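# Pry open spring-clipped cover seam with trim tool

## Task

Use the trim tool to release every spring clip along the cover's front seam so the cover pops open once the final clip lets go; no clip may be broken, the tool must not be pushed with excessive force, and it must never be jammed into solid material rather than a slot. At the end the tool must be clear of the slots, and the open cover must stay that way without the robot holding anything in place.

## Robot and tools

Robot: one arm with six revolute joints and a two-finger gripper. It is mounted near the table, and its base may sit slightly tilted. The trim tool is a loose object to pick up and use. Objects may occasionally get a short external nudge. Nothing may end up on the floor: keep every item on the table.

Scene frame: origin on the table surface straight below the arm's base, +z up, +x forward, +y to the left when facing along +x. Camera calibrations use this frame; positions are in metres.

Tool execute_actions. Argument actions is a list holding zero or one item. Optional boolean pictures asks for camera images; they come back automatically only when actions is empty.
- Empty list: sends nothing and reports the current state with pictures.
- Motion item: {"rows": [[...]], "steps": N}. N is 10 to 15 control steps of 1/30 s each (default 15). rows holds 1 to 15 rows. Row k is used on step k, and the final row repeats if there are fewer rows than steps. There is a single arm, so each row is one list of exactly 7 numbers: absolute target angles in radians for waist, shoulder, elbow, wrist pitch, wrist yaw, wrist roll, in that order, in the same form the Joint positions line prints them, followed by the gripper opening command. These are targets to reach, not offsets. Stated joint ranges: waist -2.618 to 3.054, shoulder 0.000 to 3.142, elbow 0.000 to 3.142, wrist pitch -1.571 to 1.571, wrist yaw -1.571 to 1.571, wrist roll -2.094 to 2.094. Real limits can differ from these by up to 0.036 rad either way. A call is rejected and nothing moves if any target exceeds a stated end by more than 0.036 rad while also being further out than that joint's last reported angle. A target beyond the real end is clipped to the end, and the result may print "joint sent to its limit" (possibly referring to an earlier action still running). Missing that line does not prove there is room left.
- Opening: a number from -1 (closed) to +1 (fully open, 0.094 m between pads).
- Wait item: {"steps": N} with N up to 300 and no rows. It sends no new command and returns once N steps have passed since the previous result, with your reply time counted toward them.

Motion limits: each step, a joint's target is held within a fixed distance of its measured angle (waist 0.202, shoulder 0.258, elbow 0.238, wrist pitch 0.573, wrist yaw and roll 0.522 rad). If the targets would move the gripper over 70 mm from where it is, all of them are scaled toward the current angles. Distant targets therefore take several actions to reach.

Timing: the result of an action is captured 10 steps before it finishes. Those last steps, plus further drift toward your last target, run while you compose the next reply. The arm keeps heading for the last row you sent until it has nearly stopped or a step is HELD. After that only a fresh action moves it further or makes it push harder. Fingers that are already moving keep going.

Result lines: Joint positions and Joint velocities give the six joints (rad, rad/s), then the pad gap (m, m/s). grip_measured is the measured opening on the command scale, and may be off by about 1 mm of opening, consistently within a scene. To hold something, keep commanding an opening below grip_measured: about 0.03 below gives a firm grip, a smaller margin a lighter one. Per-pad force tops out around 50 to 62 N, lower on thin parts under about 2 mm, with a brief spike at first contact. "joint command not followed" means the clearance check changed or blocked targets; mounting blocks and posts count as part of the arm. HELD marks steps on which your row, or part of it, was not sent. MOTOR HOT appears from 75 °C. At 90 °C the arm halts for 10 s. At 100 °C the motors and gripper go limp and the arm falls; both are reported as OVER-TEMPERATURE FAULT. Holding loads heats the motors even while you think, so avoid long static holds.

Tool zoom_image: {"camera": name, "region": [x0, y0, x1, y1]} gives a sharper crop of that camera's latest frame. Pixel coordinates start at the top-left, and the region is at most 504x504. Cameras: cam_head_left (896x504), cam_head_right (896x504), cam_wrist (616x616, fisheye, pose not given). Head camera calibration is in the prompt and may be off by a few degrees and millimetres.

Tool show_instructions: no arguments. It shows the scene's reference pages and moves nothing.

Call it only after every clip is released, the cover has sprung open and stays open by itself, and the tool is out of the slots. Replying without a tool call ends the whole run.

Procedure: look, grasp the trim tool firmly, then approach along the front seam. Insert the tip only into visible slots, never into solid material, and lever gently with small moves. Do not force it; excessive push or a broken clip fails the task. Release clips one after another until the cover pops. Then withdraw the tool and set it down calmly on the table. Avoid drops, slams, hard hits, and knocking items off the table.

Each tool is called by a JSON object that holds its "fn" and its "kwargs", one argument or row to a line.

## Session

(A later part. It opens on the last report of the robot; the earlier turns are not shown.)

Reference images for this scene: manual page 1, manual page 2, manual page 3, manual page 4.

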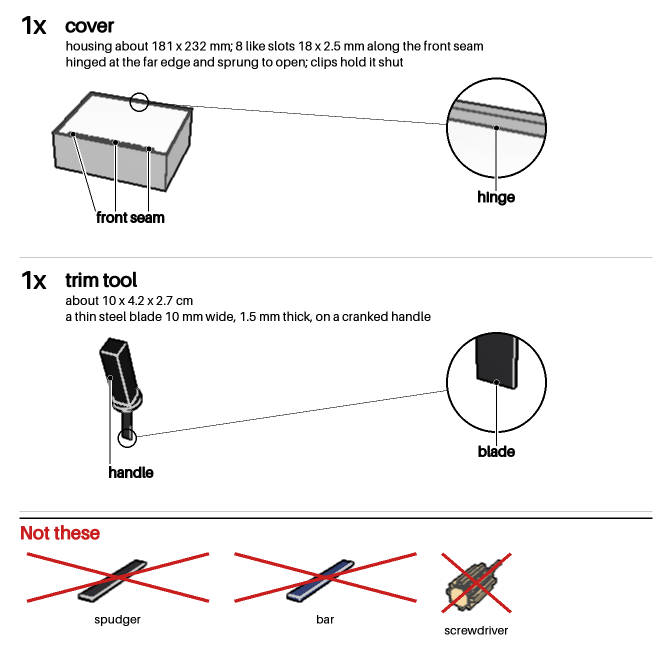

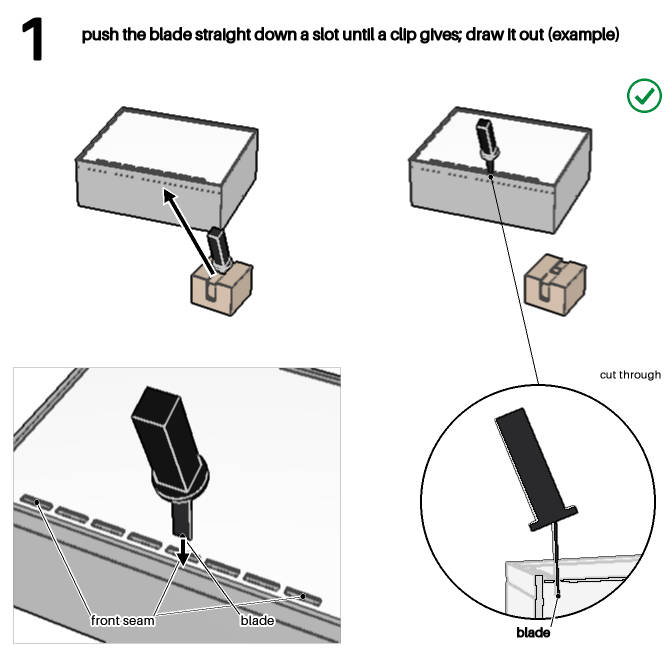

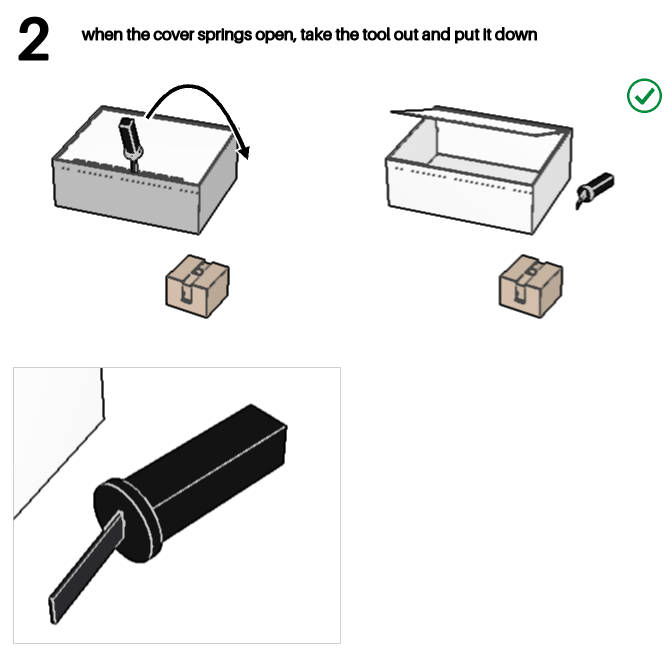

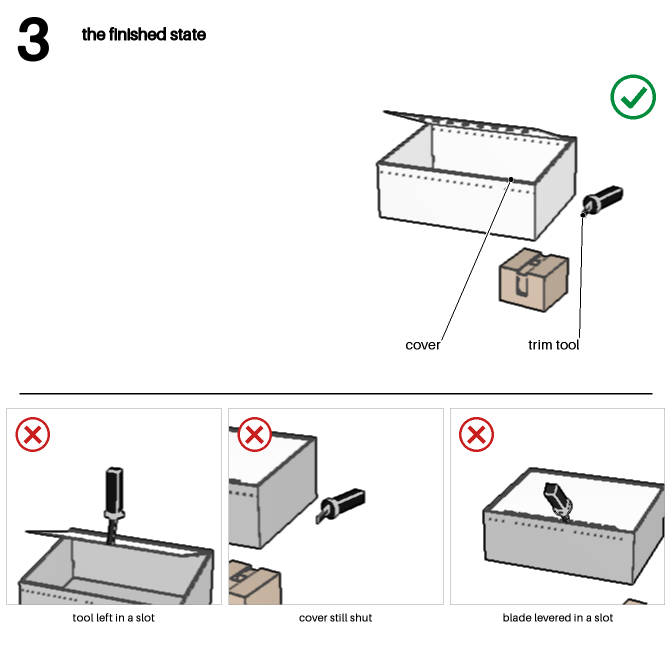

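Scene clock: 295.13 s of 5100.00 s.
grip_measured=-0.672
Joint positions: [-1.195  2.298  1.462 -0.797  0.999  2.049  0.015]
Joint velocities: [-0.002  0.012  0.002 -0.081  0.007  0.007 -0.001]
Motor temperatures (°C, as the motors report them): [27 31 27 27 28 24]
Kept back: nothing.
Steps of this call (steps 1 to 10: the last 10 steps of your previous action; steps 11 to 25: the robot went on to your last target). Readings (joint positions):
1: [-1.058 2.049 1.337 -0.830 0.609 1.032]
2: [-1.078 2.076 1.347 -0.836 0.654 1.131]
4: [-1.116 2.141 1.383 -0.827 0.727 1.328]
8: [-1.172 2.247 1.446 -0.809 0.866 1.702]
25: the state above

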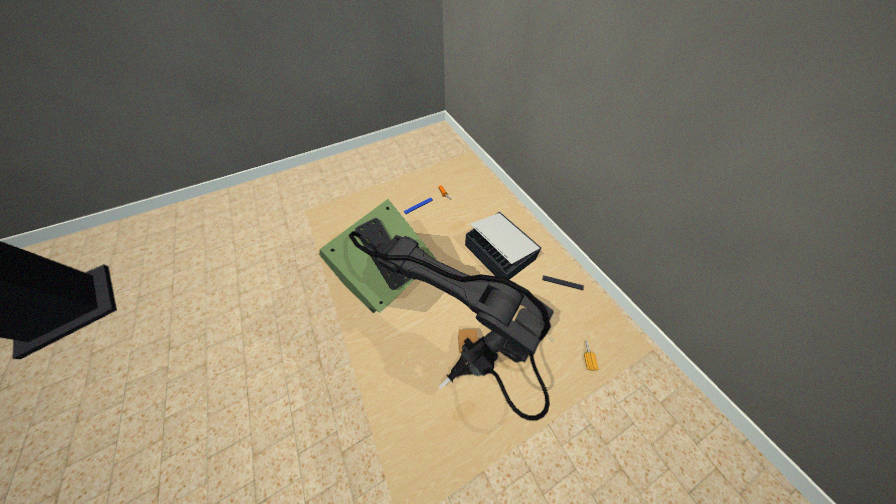

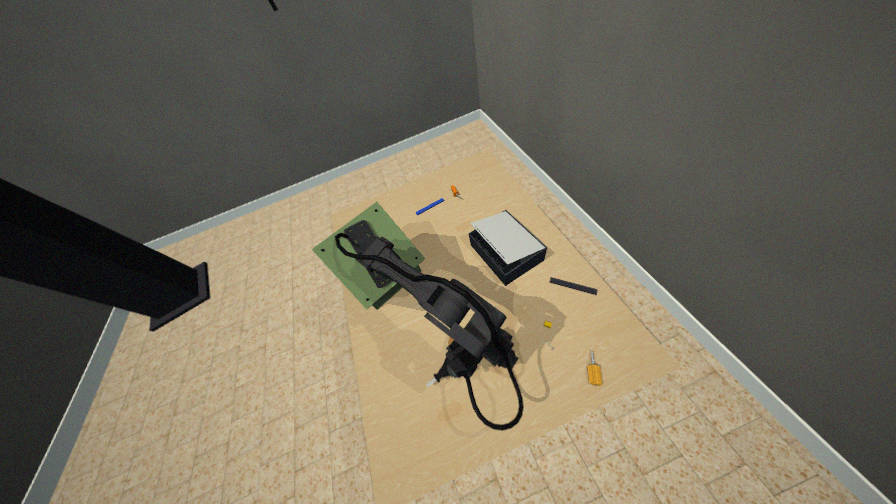

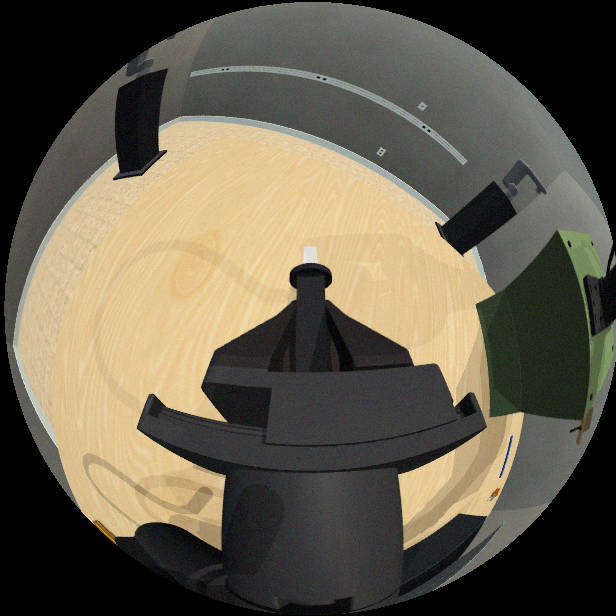

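{"fn": "execute_actions", "kwargs": {
  "actions": [
    {"rows":[[-1.205,2.305,1.495,-0.76,1.0,2.075,-0.705],[-1.225,2.306,1.498,-0.73,0.998,2.07,-0.705],[-1.25,2.308,1.502,-0.70,0.995,2.065,-0.705],[-1.275,2.310,1.506,-0.665,0.992,2.06,-0.705],[-1.30,2.312,1.510,-0.63,0.988,2.055,-0.705],[-1.325,2.314,1.514,-0.595,0.984,2.05,-0.705],[-1.345,2.316,1.518,-0.56,0.98,2.045,-0.705],[-1.362,2.318,1.522,-0.53,0.977,2.04,-0.705],[-1.374,2.320,1.525,-0.51,0.975,2.035,-0.705],[-1.38,2.322,1.527,-0.495,0.974,2.03,-0.705]],"steps":12}
  ]
}}

{"fn": "execute_actions", "kwargs": {
  "actions": [
    {"steps":24}
  ],
  "pictures": true
}}

Scene clock: 298.70 s of 5100.00 s.
grip_measured=-0.672
Joint positions: [-1.198  2.298  1.462 -0.795  1.004  2.056  0.015]
Joint velocities: [-0.071 -0.002 -0.002  0.139  0.037  0.007  0.   ]
Motor temperatures (°C, as the motors report them): [26 31 27 27 28 24]
Steps of this call (steps 1 to 30: the robot went on to your last target; steps 31 to 90: nothing new was sent; then 0.50 s passed at rest; steps 91 to 92: the first 2 steps of this action). Readings (joint positions):
91: [-1.195 2.298 1.462 -0.797 1.004 2.056]
92: the state above

Scene clock: 299.50 s of 5100.00 s.
grip_measured=-0.672
Joint positions: [-1.386  2.298  1.505 -0.511  0.972  2.039  0.015]
Joint velocities: [ 0.007 -0.002  0.007 -0.066 -0.022 -0.007 -0.   ]
Motor temperatures (°C, as the motors report them): [26 31 27 27 28 24]
Kept back: nothing.
Steps of this call (steps 1 to 10: the last 10 steps of your previous action; steps 11 to 24: the robot went on to your last target). Readings (joint positions):
1: [-1.203 2.298 1.463 -0.789 1.004 2.056]
2: [-1.214 2.298 1.468 -0.776 1.003 2.056]
4: [-1.250 2.298 1.478 -0.726 0.995 2.056]
8: [-1.351 2.298 1.499 -0.611 0.983 2.049]
24: the state above

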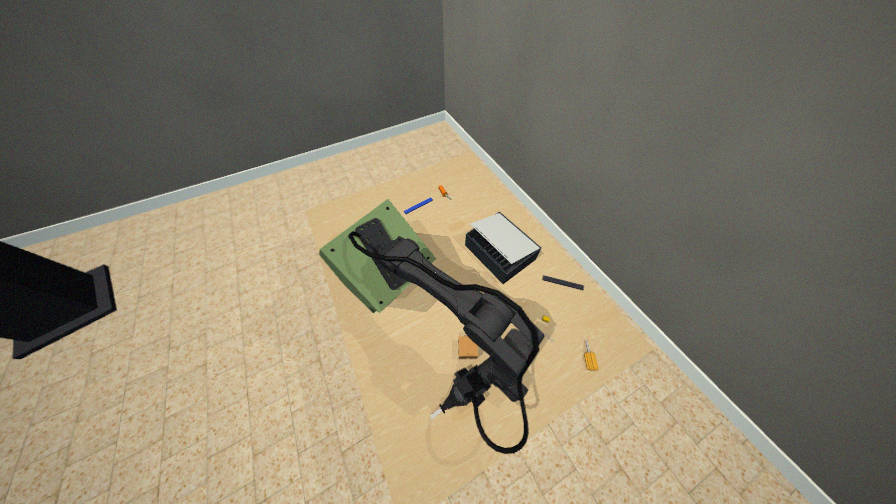

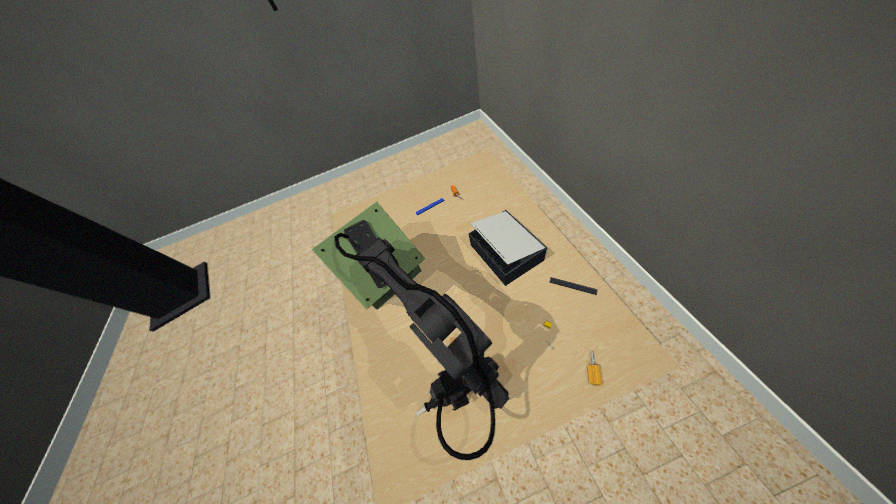

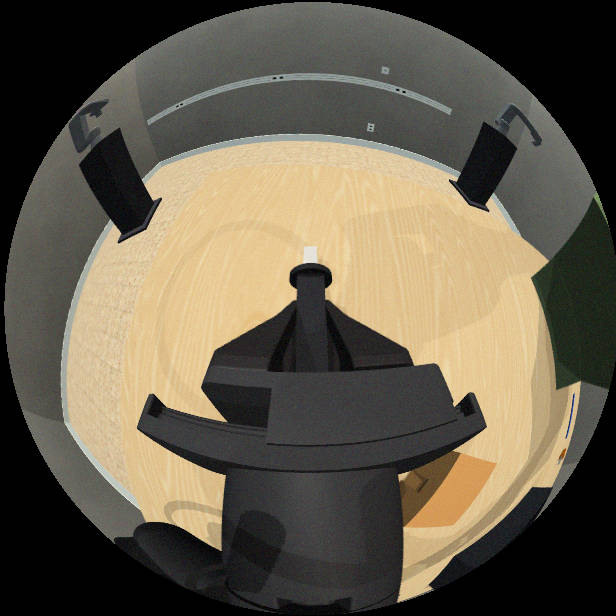

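{"fn": "execute_actions", "kwargs": {
  "actions": [
    {"rows":[[-1.38,2.325,1.535,-0.495,0.978,2.03,-0.705],[-1.38,2.337,1.547,-0.495,0.98,2.03,-0.705],[-1.38,2.350,1.559,-0.495,0.982,2.03,-0.705],[-1.38,2.363,1.571,-0.495,0.984,2.03,-0.705],[-1.38,2.376,1.583,-0.495,0.986,2.03,-0.705],[-1.38,2.389,1.595,-0.495,0.988,2.03,-0.705],[-1.38,2.402,1.607,-0.495,0.99,2.03,-0.705],[-1.38,2.414,1.618,-0.495,0.992,2.03,-0.705],[-1.38,2.424,1.627,-0.495,0.993,2.03,-0.705],[-1.38,2.430,1.632,-0.495,0.994,2.03,-0.705]],"steps":12}
  ]
}}

{"fn": "execute_actions", "kwargs": {
  "actions": [
    {"steps":24}
  ],
  "pictures": true
}}

Scene clock: 300.73 s of 5100.00 s.
grip_measured=-0.672
Joint positions: [-1.386  2.301  1.508 -0.509  0.972  2.039  0.015]
Joint velocities: [-0.007  0.139  0.134 -0.037  0.051  0.022 -0.   ]
Motor temperatures (°C, as the motors report them): [26 31 27 27 28 24]
Steps of this call (steps 1 to 30: the robot went on to your last target; steps 31 to 35: nothing new was sent; steps 36 to 37: the first 2 steps of this action). Readings (joint positions):
36: [-1.386 2.298 1.505 -0.509 0.972 2.039]
37: the state above

Scene clock: 301.53 s of 5100.00 s.
grip_measured=-0.672
Joint positions: [-1.385  2.392  1.602 -0.531  1.044  2.039  0.015]
Joint velocities: [-0.007  0.022 -0.012 -0.022  0.022  0.022 -0.001]
Motor temperatures (°C, as the motors report them): [26 31 27 27 28 24]
Kept back: nothing.
Steps of this call (steps 1 to 10: the last 10 steps of your previous action; steps 11 to 24: the robot went on to your last target). Readings (joint positions):
1: [-1.386 2.309 1.517 -0.509 0.972 2.039]
2: [-1.386 2.319 1.528 -0.508 0.972 2.039]
4: [-1.386 2.344 1.553 -0.508 0.978 2.039]
8: [-1.385 2.381 1.589 -0.526 1.025 2.039]
24: the state above

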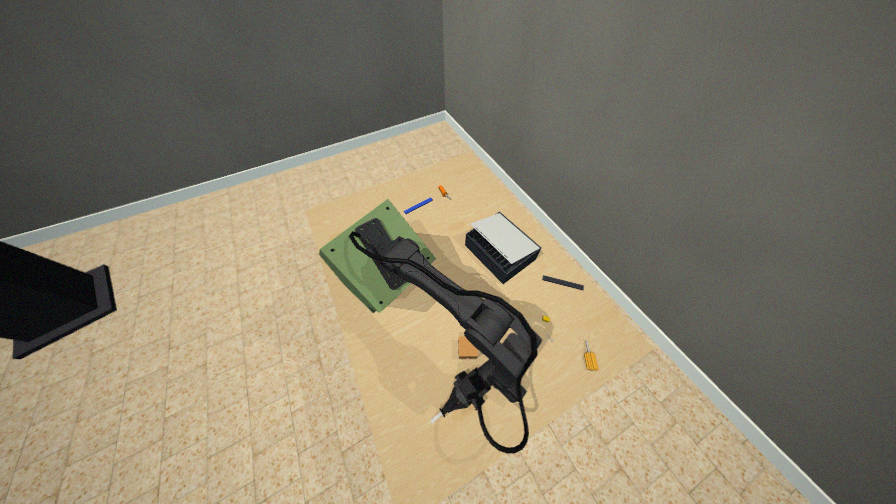

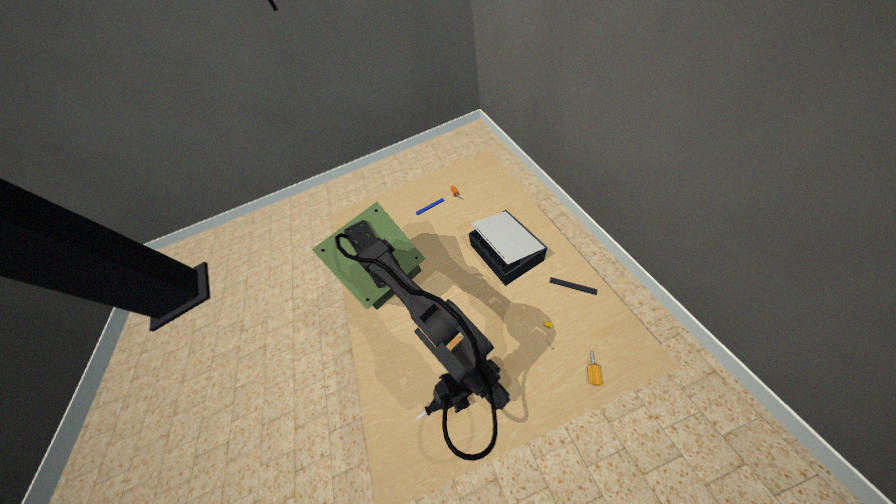

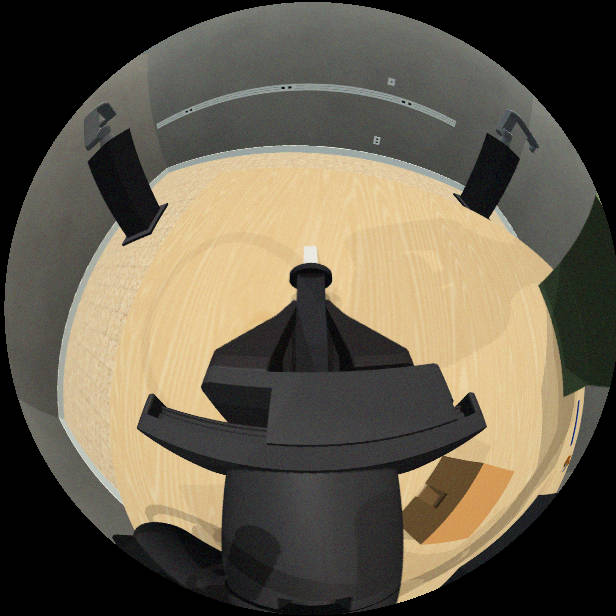

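{"fn": "execute_actions", "kwargs": {
  "actions": [
    {"rows":[[-1.38,2.432,1.634,-0.525,1.05,2.03,-0.705],[-1.38,2.437,1.639,-0.532,1.062,2.03,-0.705],[-1.38,2.442,1.644,-0.538,1.074,2.03,-0.705],[-1.38,2.447,1.649,-0.544,1.086,2.03,-0.705],[-1.38,2.452,1.654,-0.550,1.098,2.03,-0.705],[-1.38,2.456,1.658,-0.556,1.108,2.03,-0.705],[-1.38,2.458,1.660,-0.560,1.112,2.03,-0.705],[-1.38,2.458,1.660,-0.560,1.112,2.03,-0.705],[-1.38,2.458,1.660,-0.560,1.112,2.03,-0.705],[-1.38,2.458,1.660,-0.560,1.112,2.03,-0.705],[-1.38,2.458,1.660,-0.560,1.112,2.03,-0.66],[-1.38,2.458,1.660,-0.560,1.112,2.03,-0.6],[-1.38,2.458,1.660,-0.560,1.112,2.03,-0.5],[-1.38,2.458,1.660,-0.560,1.112,2.03,-0.3],[-1.38,2.458,1.660,-0.560,1.112,2.03,0.1]],"steps":15}
  ]
}}

{"fn": "execute_actions", "kwargs": {
  "actions": [
    {"steps":30}
  ],
  "pictures": true
}}

Scene clock: 302.80 s of 5100.00 s.
grip_measured=-0.672
Joint positions: [-1.385  2.412  1.621 -0.54   1.078  2.039  0.015]
Joint velocities: [ 0.007  0.159  0.149 -0.081  0.183  0.007  0.   ]
Motor temperatures (°C, as the motors report them): [26 31 27 27 28 24]
Steps of this call (steps 1 to 15: the robot went on to your last target; steps 16 to 33: nothing new was sent; steps 34 to 38: the first 5 steps of this action). Readings (joint positions):
34: [-1.385 2.393 1.602 -0.532 1.047 2.039]
35: [-1.385 2.396 1.605 -0.533 1.052 2.039]
37: [-1.385 2.406 1.615 -0.538 1.069 2.039]
38: the state above

Scene clock: 303.80 s of 5100.00 s.
grip_measured=+0.098
Joint positions: [-1.385  2.433  1.635 -0.558  1.118  2.038  0.052]
Joint velocities: [-0.022 -0.012 -0.007 -0.022 -0.022  0.007  0.002]
Motor temperatures (°C, as the motors report them): [26 31 27 27 28 24]
Kept back: nothing.
Steps of this call (steps 1 to 10: the last 10 steps of your previous action; steps 11 to 30: the robot went on to your last target). Readings (joint positions):
1: [-1.385 2.417 1.626 -0.543 1.087 2.039]
2: [-1.385 2.422 1.630 -0.546 1.095 2.039]
4: [-1.385 2.428 1.634 -0.548 1.107 2.039]
8: [-1.385 2.432 1.635 -0.552 1.113 2.038]
30: the state above
The arm was judged still, so your last target was given up. Only a new action makes it travel on or press farther. Fingers that are still opening or closing keep moving.

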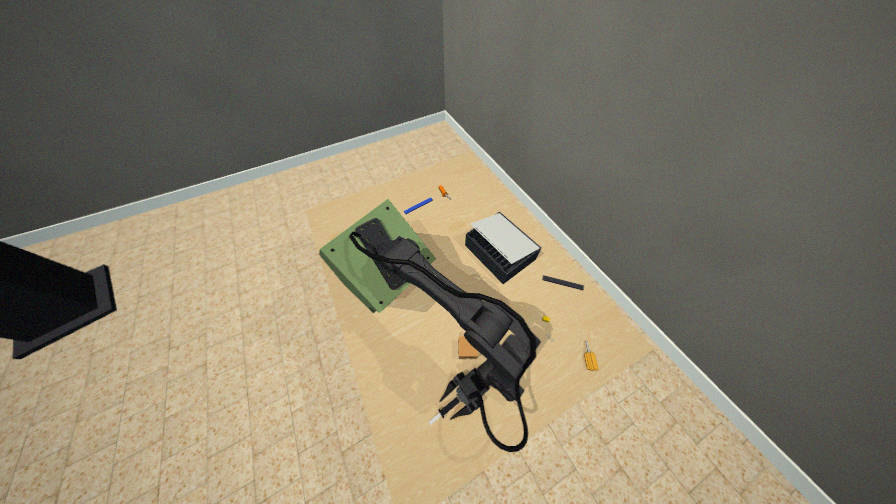

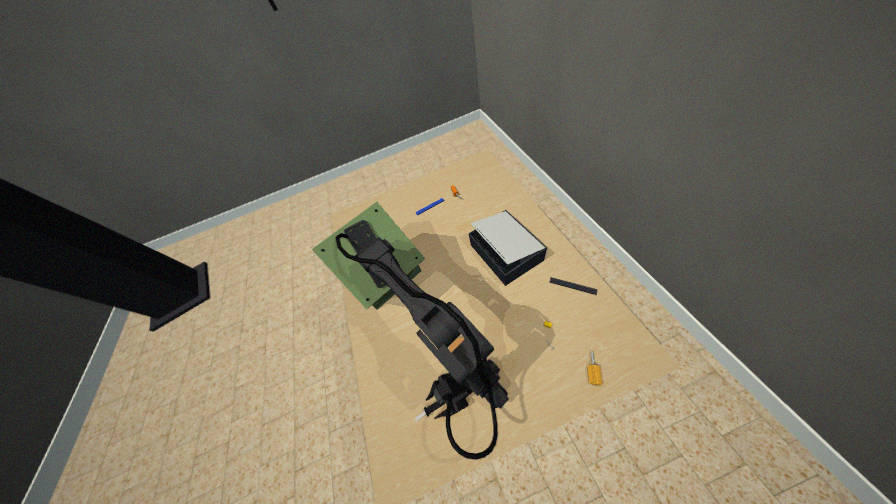

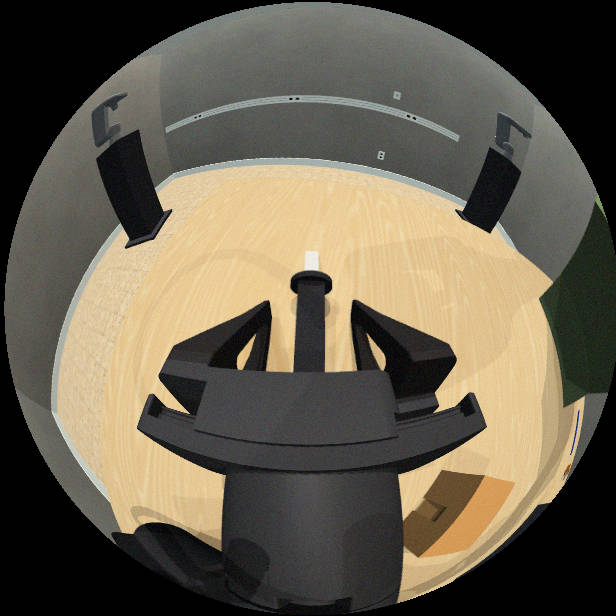

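Tool released on the table. Retreat upward.

{"fn": "execute_actions", "kwargs": {
  "actions": [
    {"rows":[[-1.385,2.415,1.62,-0.56,1.115,2.035,0.1],[-1.385,2.40,1.605,-0.56,1.115,2.035,0.1],[-1.385,2.38,1.585,-0.56,1.115,2.035,0.1],[-1.385,2.36,1.565,-0.56,1.115,2.035,0.1],[-1.385,2.335,1.545,-0.56,1.115,2.035,0.1],[-1.385,2.31,1.525,-0.56,1.115,2.035,0.1],[-1.385,2.285,1.505,-0.56,1.115,2.035,0.1],[-1.385,2.26,1.485,-0.56,1.115,2.035,0.1],[-1.385,2.24,1.47,-0.56,1.115,2.035,0.1],[-1.385,2.225,1.46,-0.56,1.115,2.035,0.1],[-1.385,2.215,1.455,-0.56,1.115,2.035,0.1]],"steps":12}
  ]
}}

{"fn": "execute_actions", "kwargs": {
  "actions": [
    {"steps":28}
  ],
  "pictures": true
}}

Scene clock: 304.33 s of 5100.00 s.
grip_measured=+0.098
Joint positions: [-1.385  2.431  1.634 -0.558  1.118  2.038  0.052]
Joint velocities: [-0.012 -0.071 -0.085 -0.051  0.022 -0.022  0.001]
Motor temperatures (°C, as the motors report them): [26 31 27 27 28 24]
Steps of this call (steps 1 to 14: nothing new was sent; steps 15 to 16: the first 2 steps of this action). Readings (joint positions):
15: [-1.385 2.433 1.635 -0.558 1.118 2.038]
16: the state above

Scene clock: 305.27 s of 5100.00 s.
grip_measured=+0.098
Joint positions: [-1.385  2.214  1.479 -0.558  1.111  2.038  0.052]
Joint velocities: [ 0.012 -0.027  0.002  0.051 -0.007 -0.051  0.   ]
Motor temperatures (°C, as the motors report them): [26 32 27 27 28 24]
Kept back: nothing.
Steps of this call (steps 1 to 10: the last 10 steps of your previous action; steps 11 to 28: the robot went on to your last target). Readings (joint positions):
1: [-1.385 2.425 1.627 -0.557 1.116 2.038]
2: [-1.385 2.413 1.614 -0.557 1.115 2.038]
4: [-1.385 2.376 1.576 -0.557 1.113 2.038]
8: [-1.385 2.277 1.501 -0.558 1.111 2.038]
28: the state above

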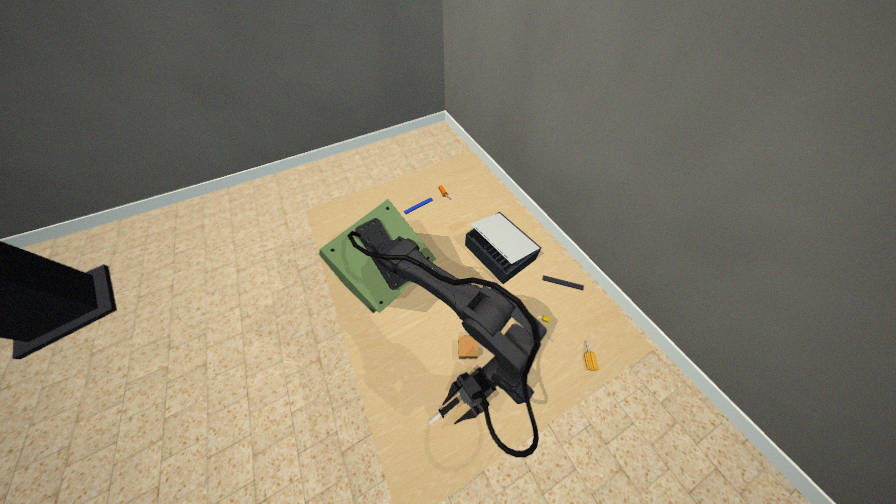

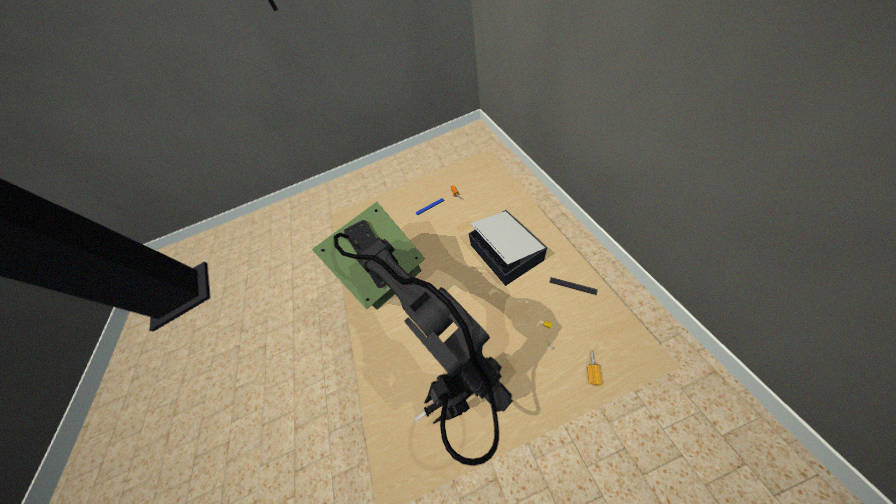

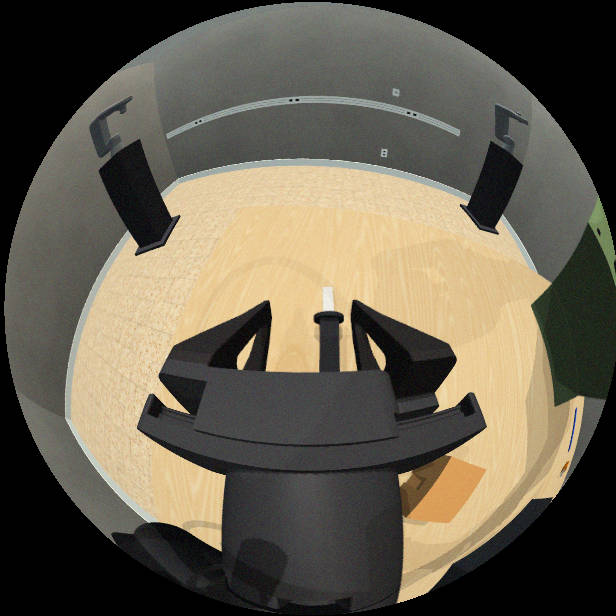

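The tool is lying on the table, clear of the gripper, and the cover is open.

{"fn": "finished_scene", "kwargs": {
  "scene": 2
}}

The scene is finished: the task was done.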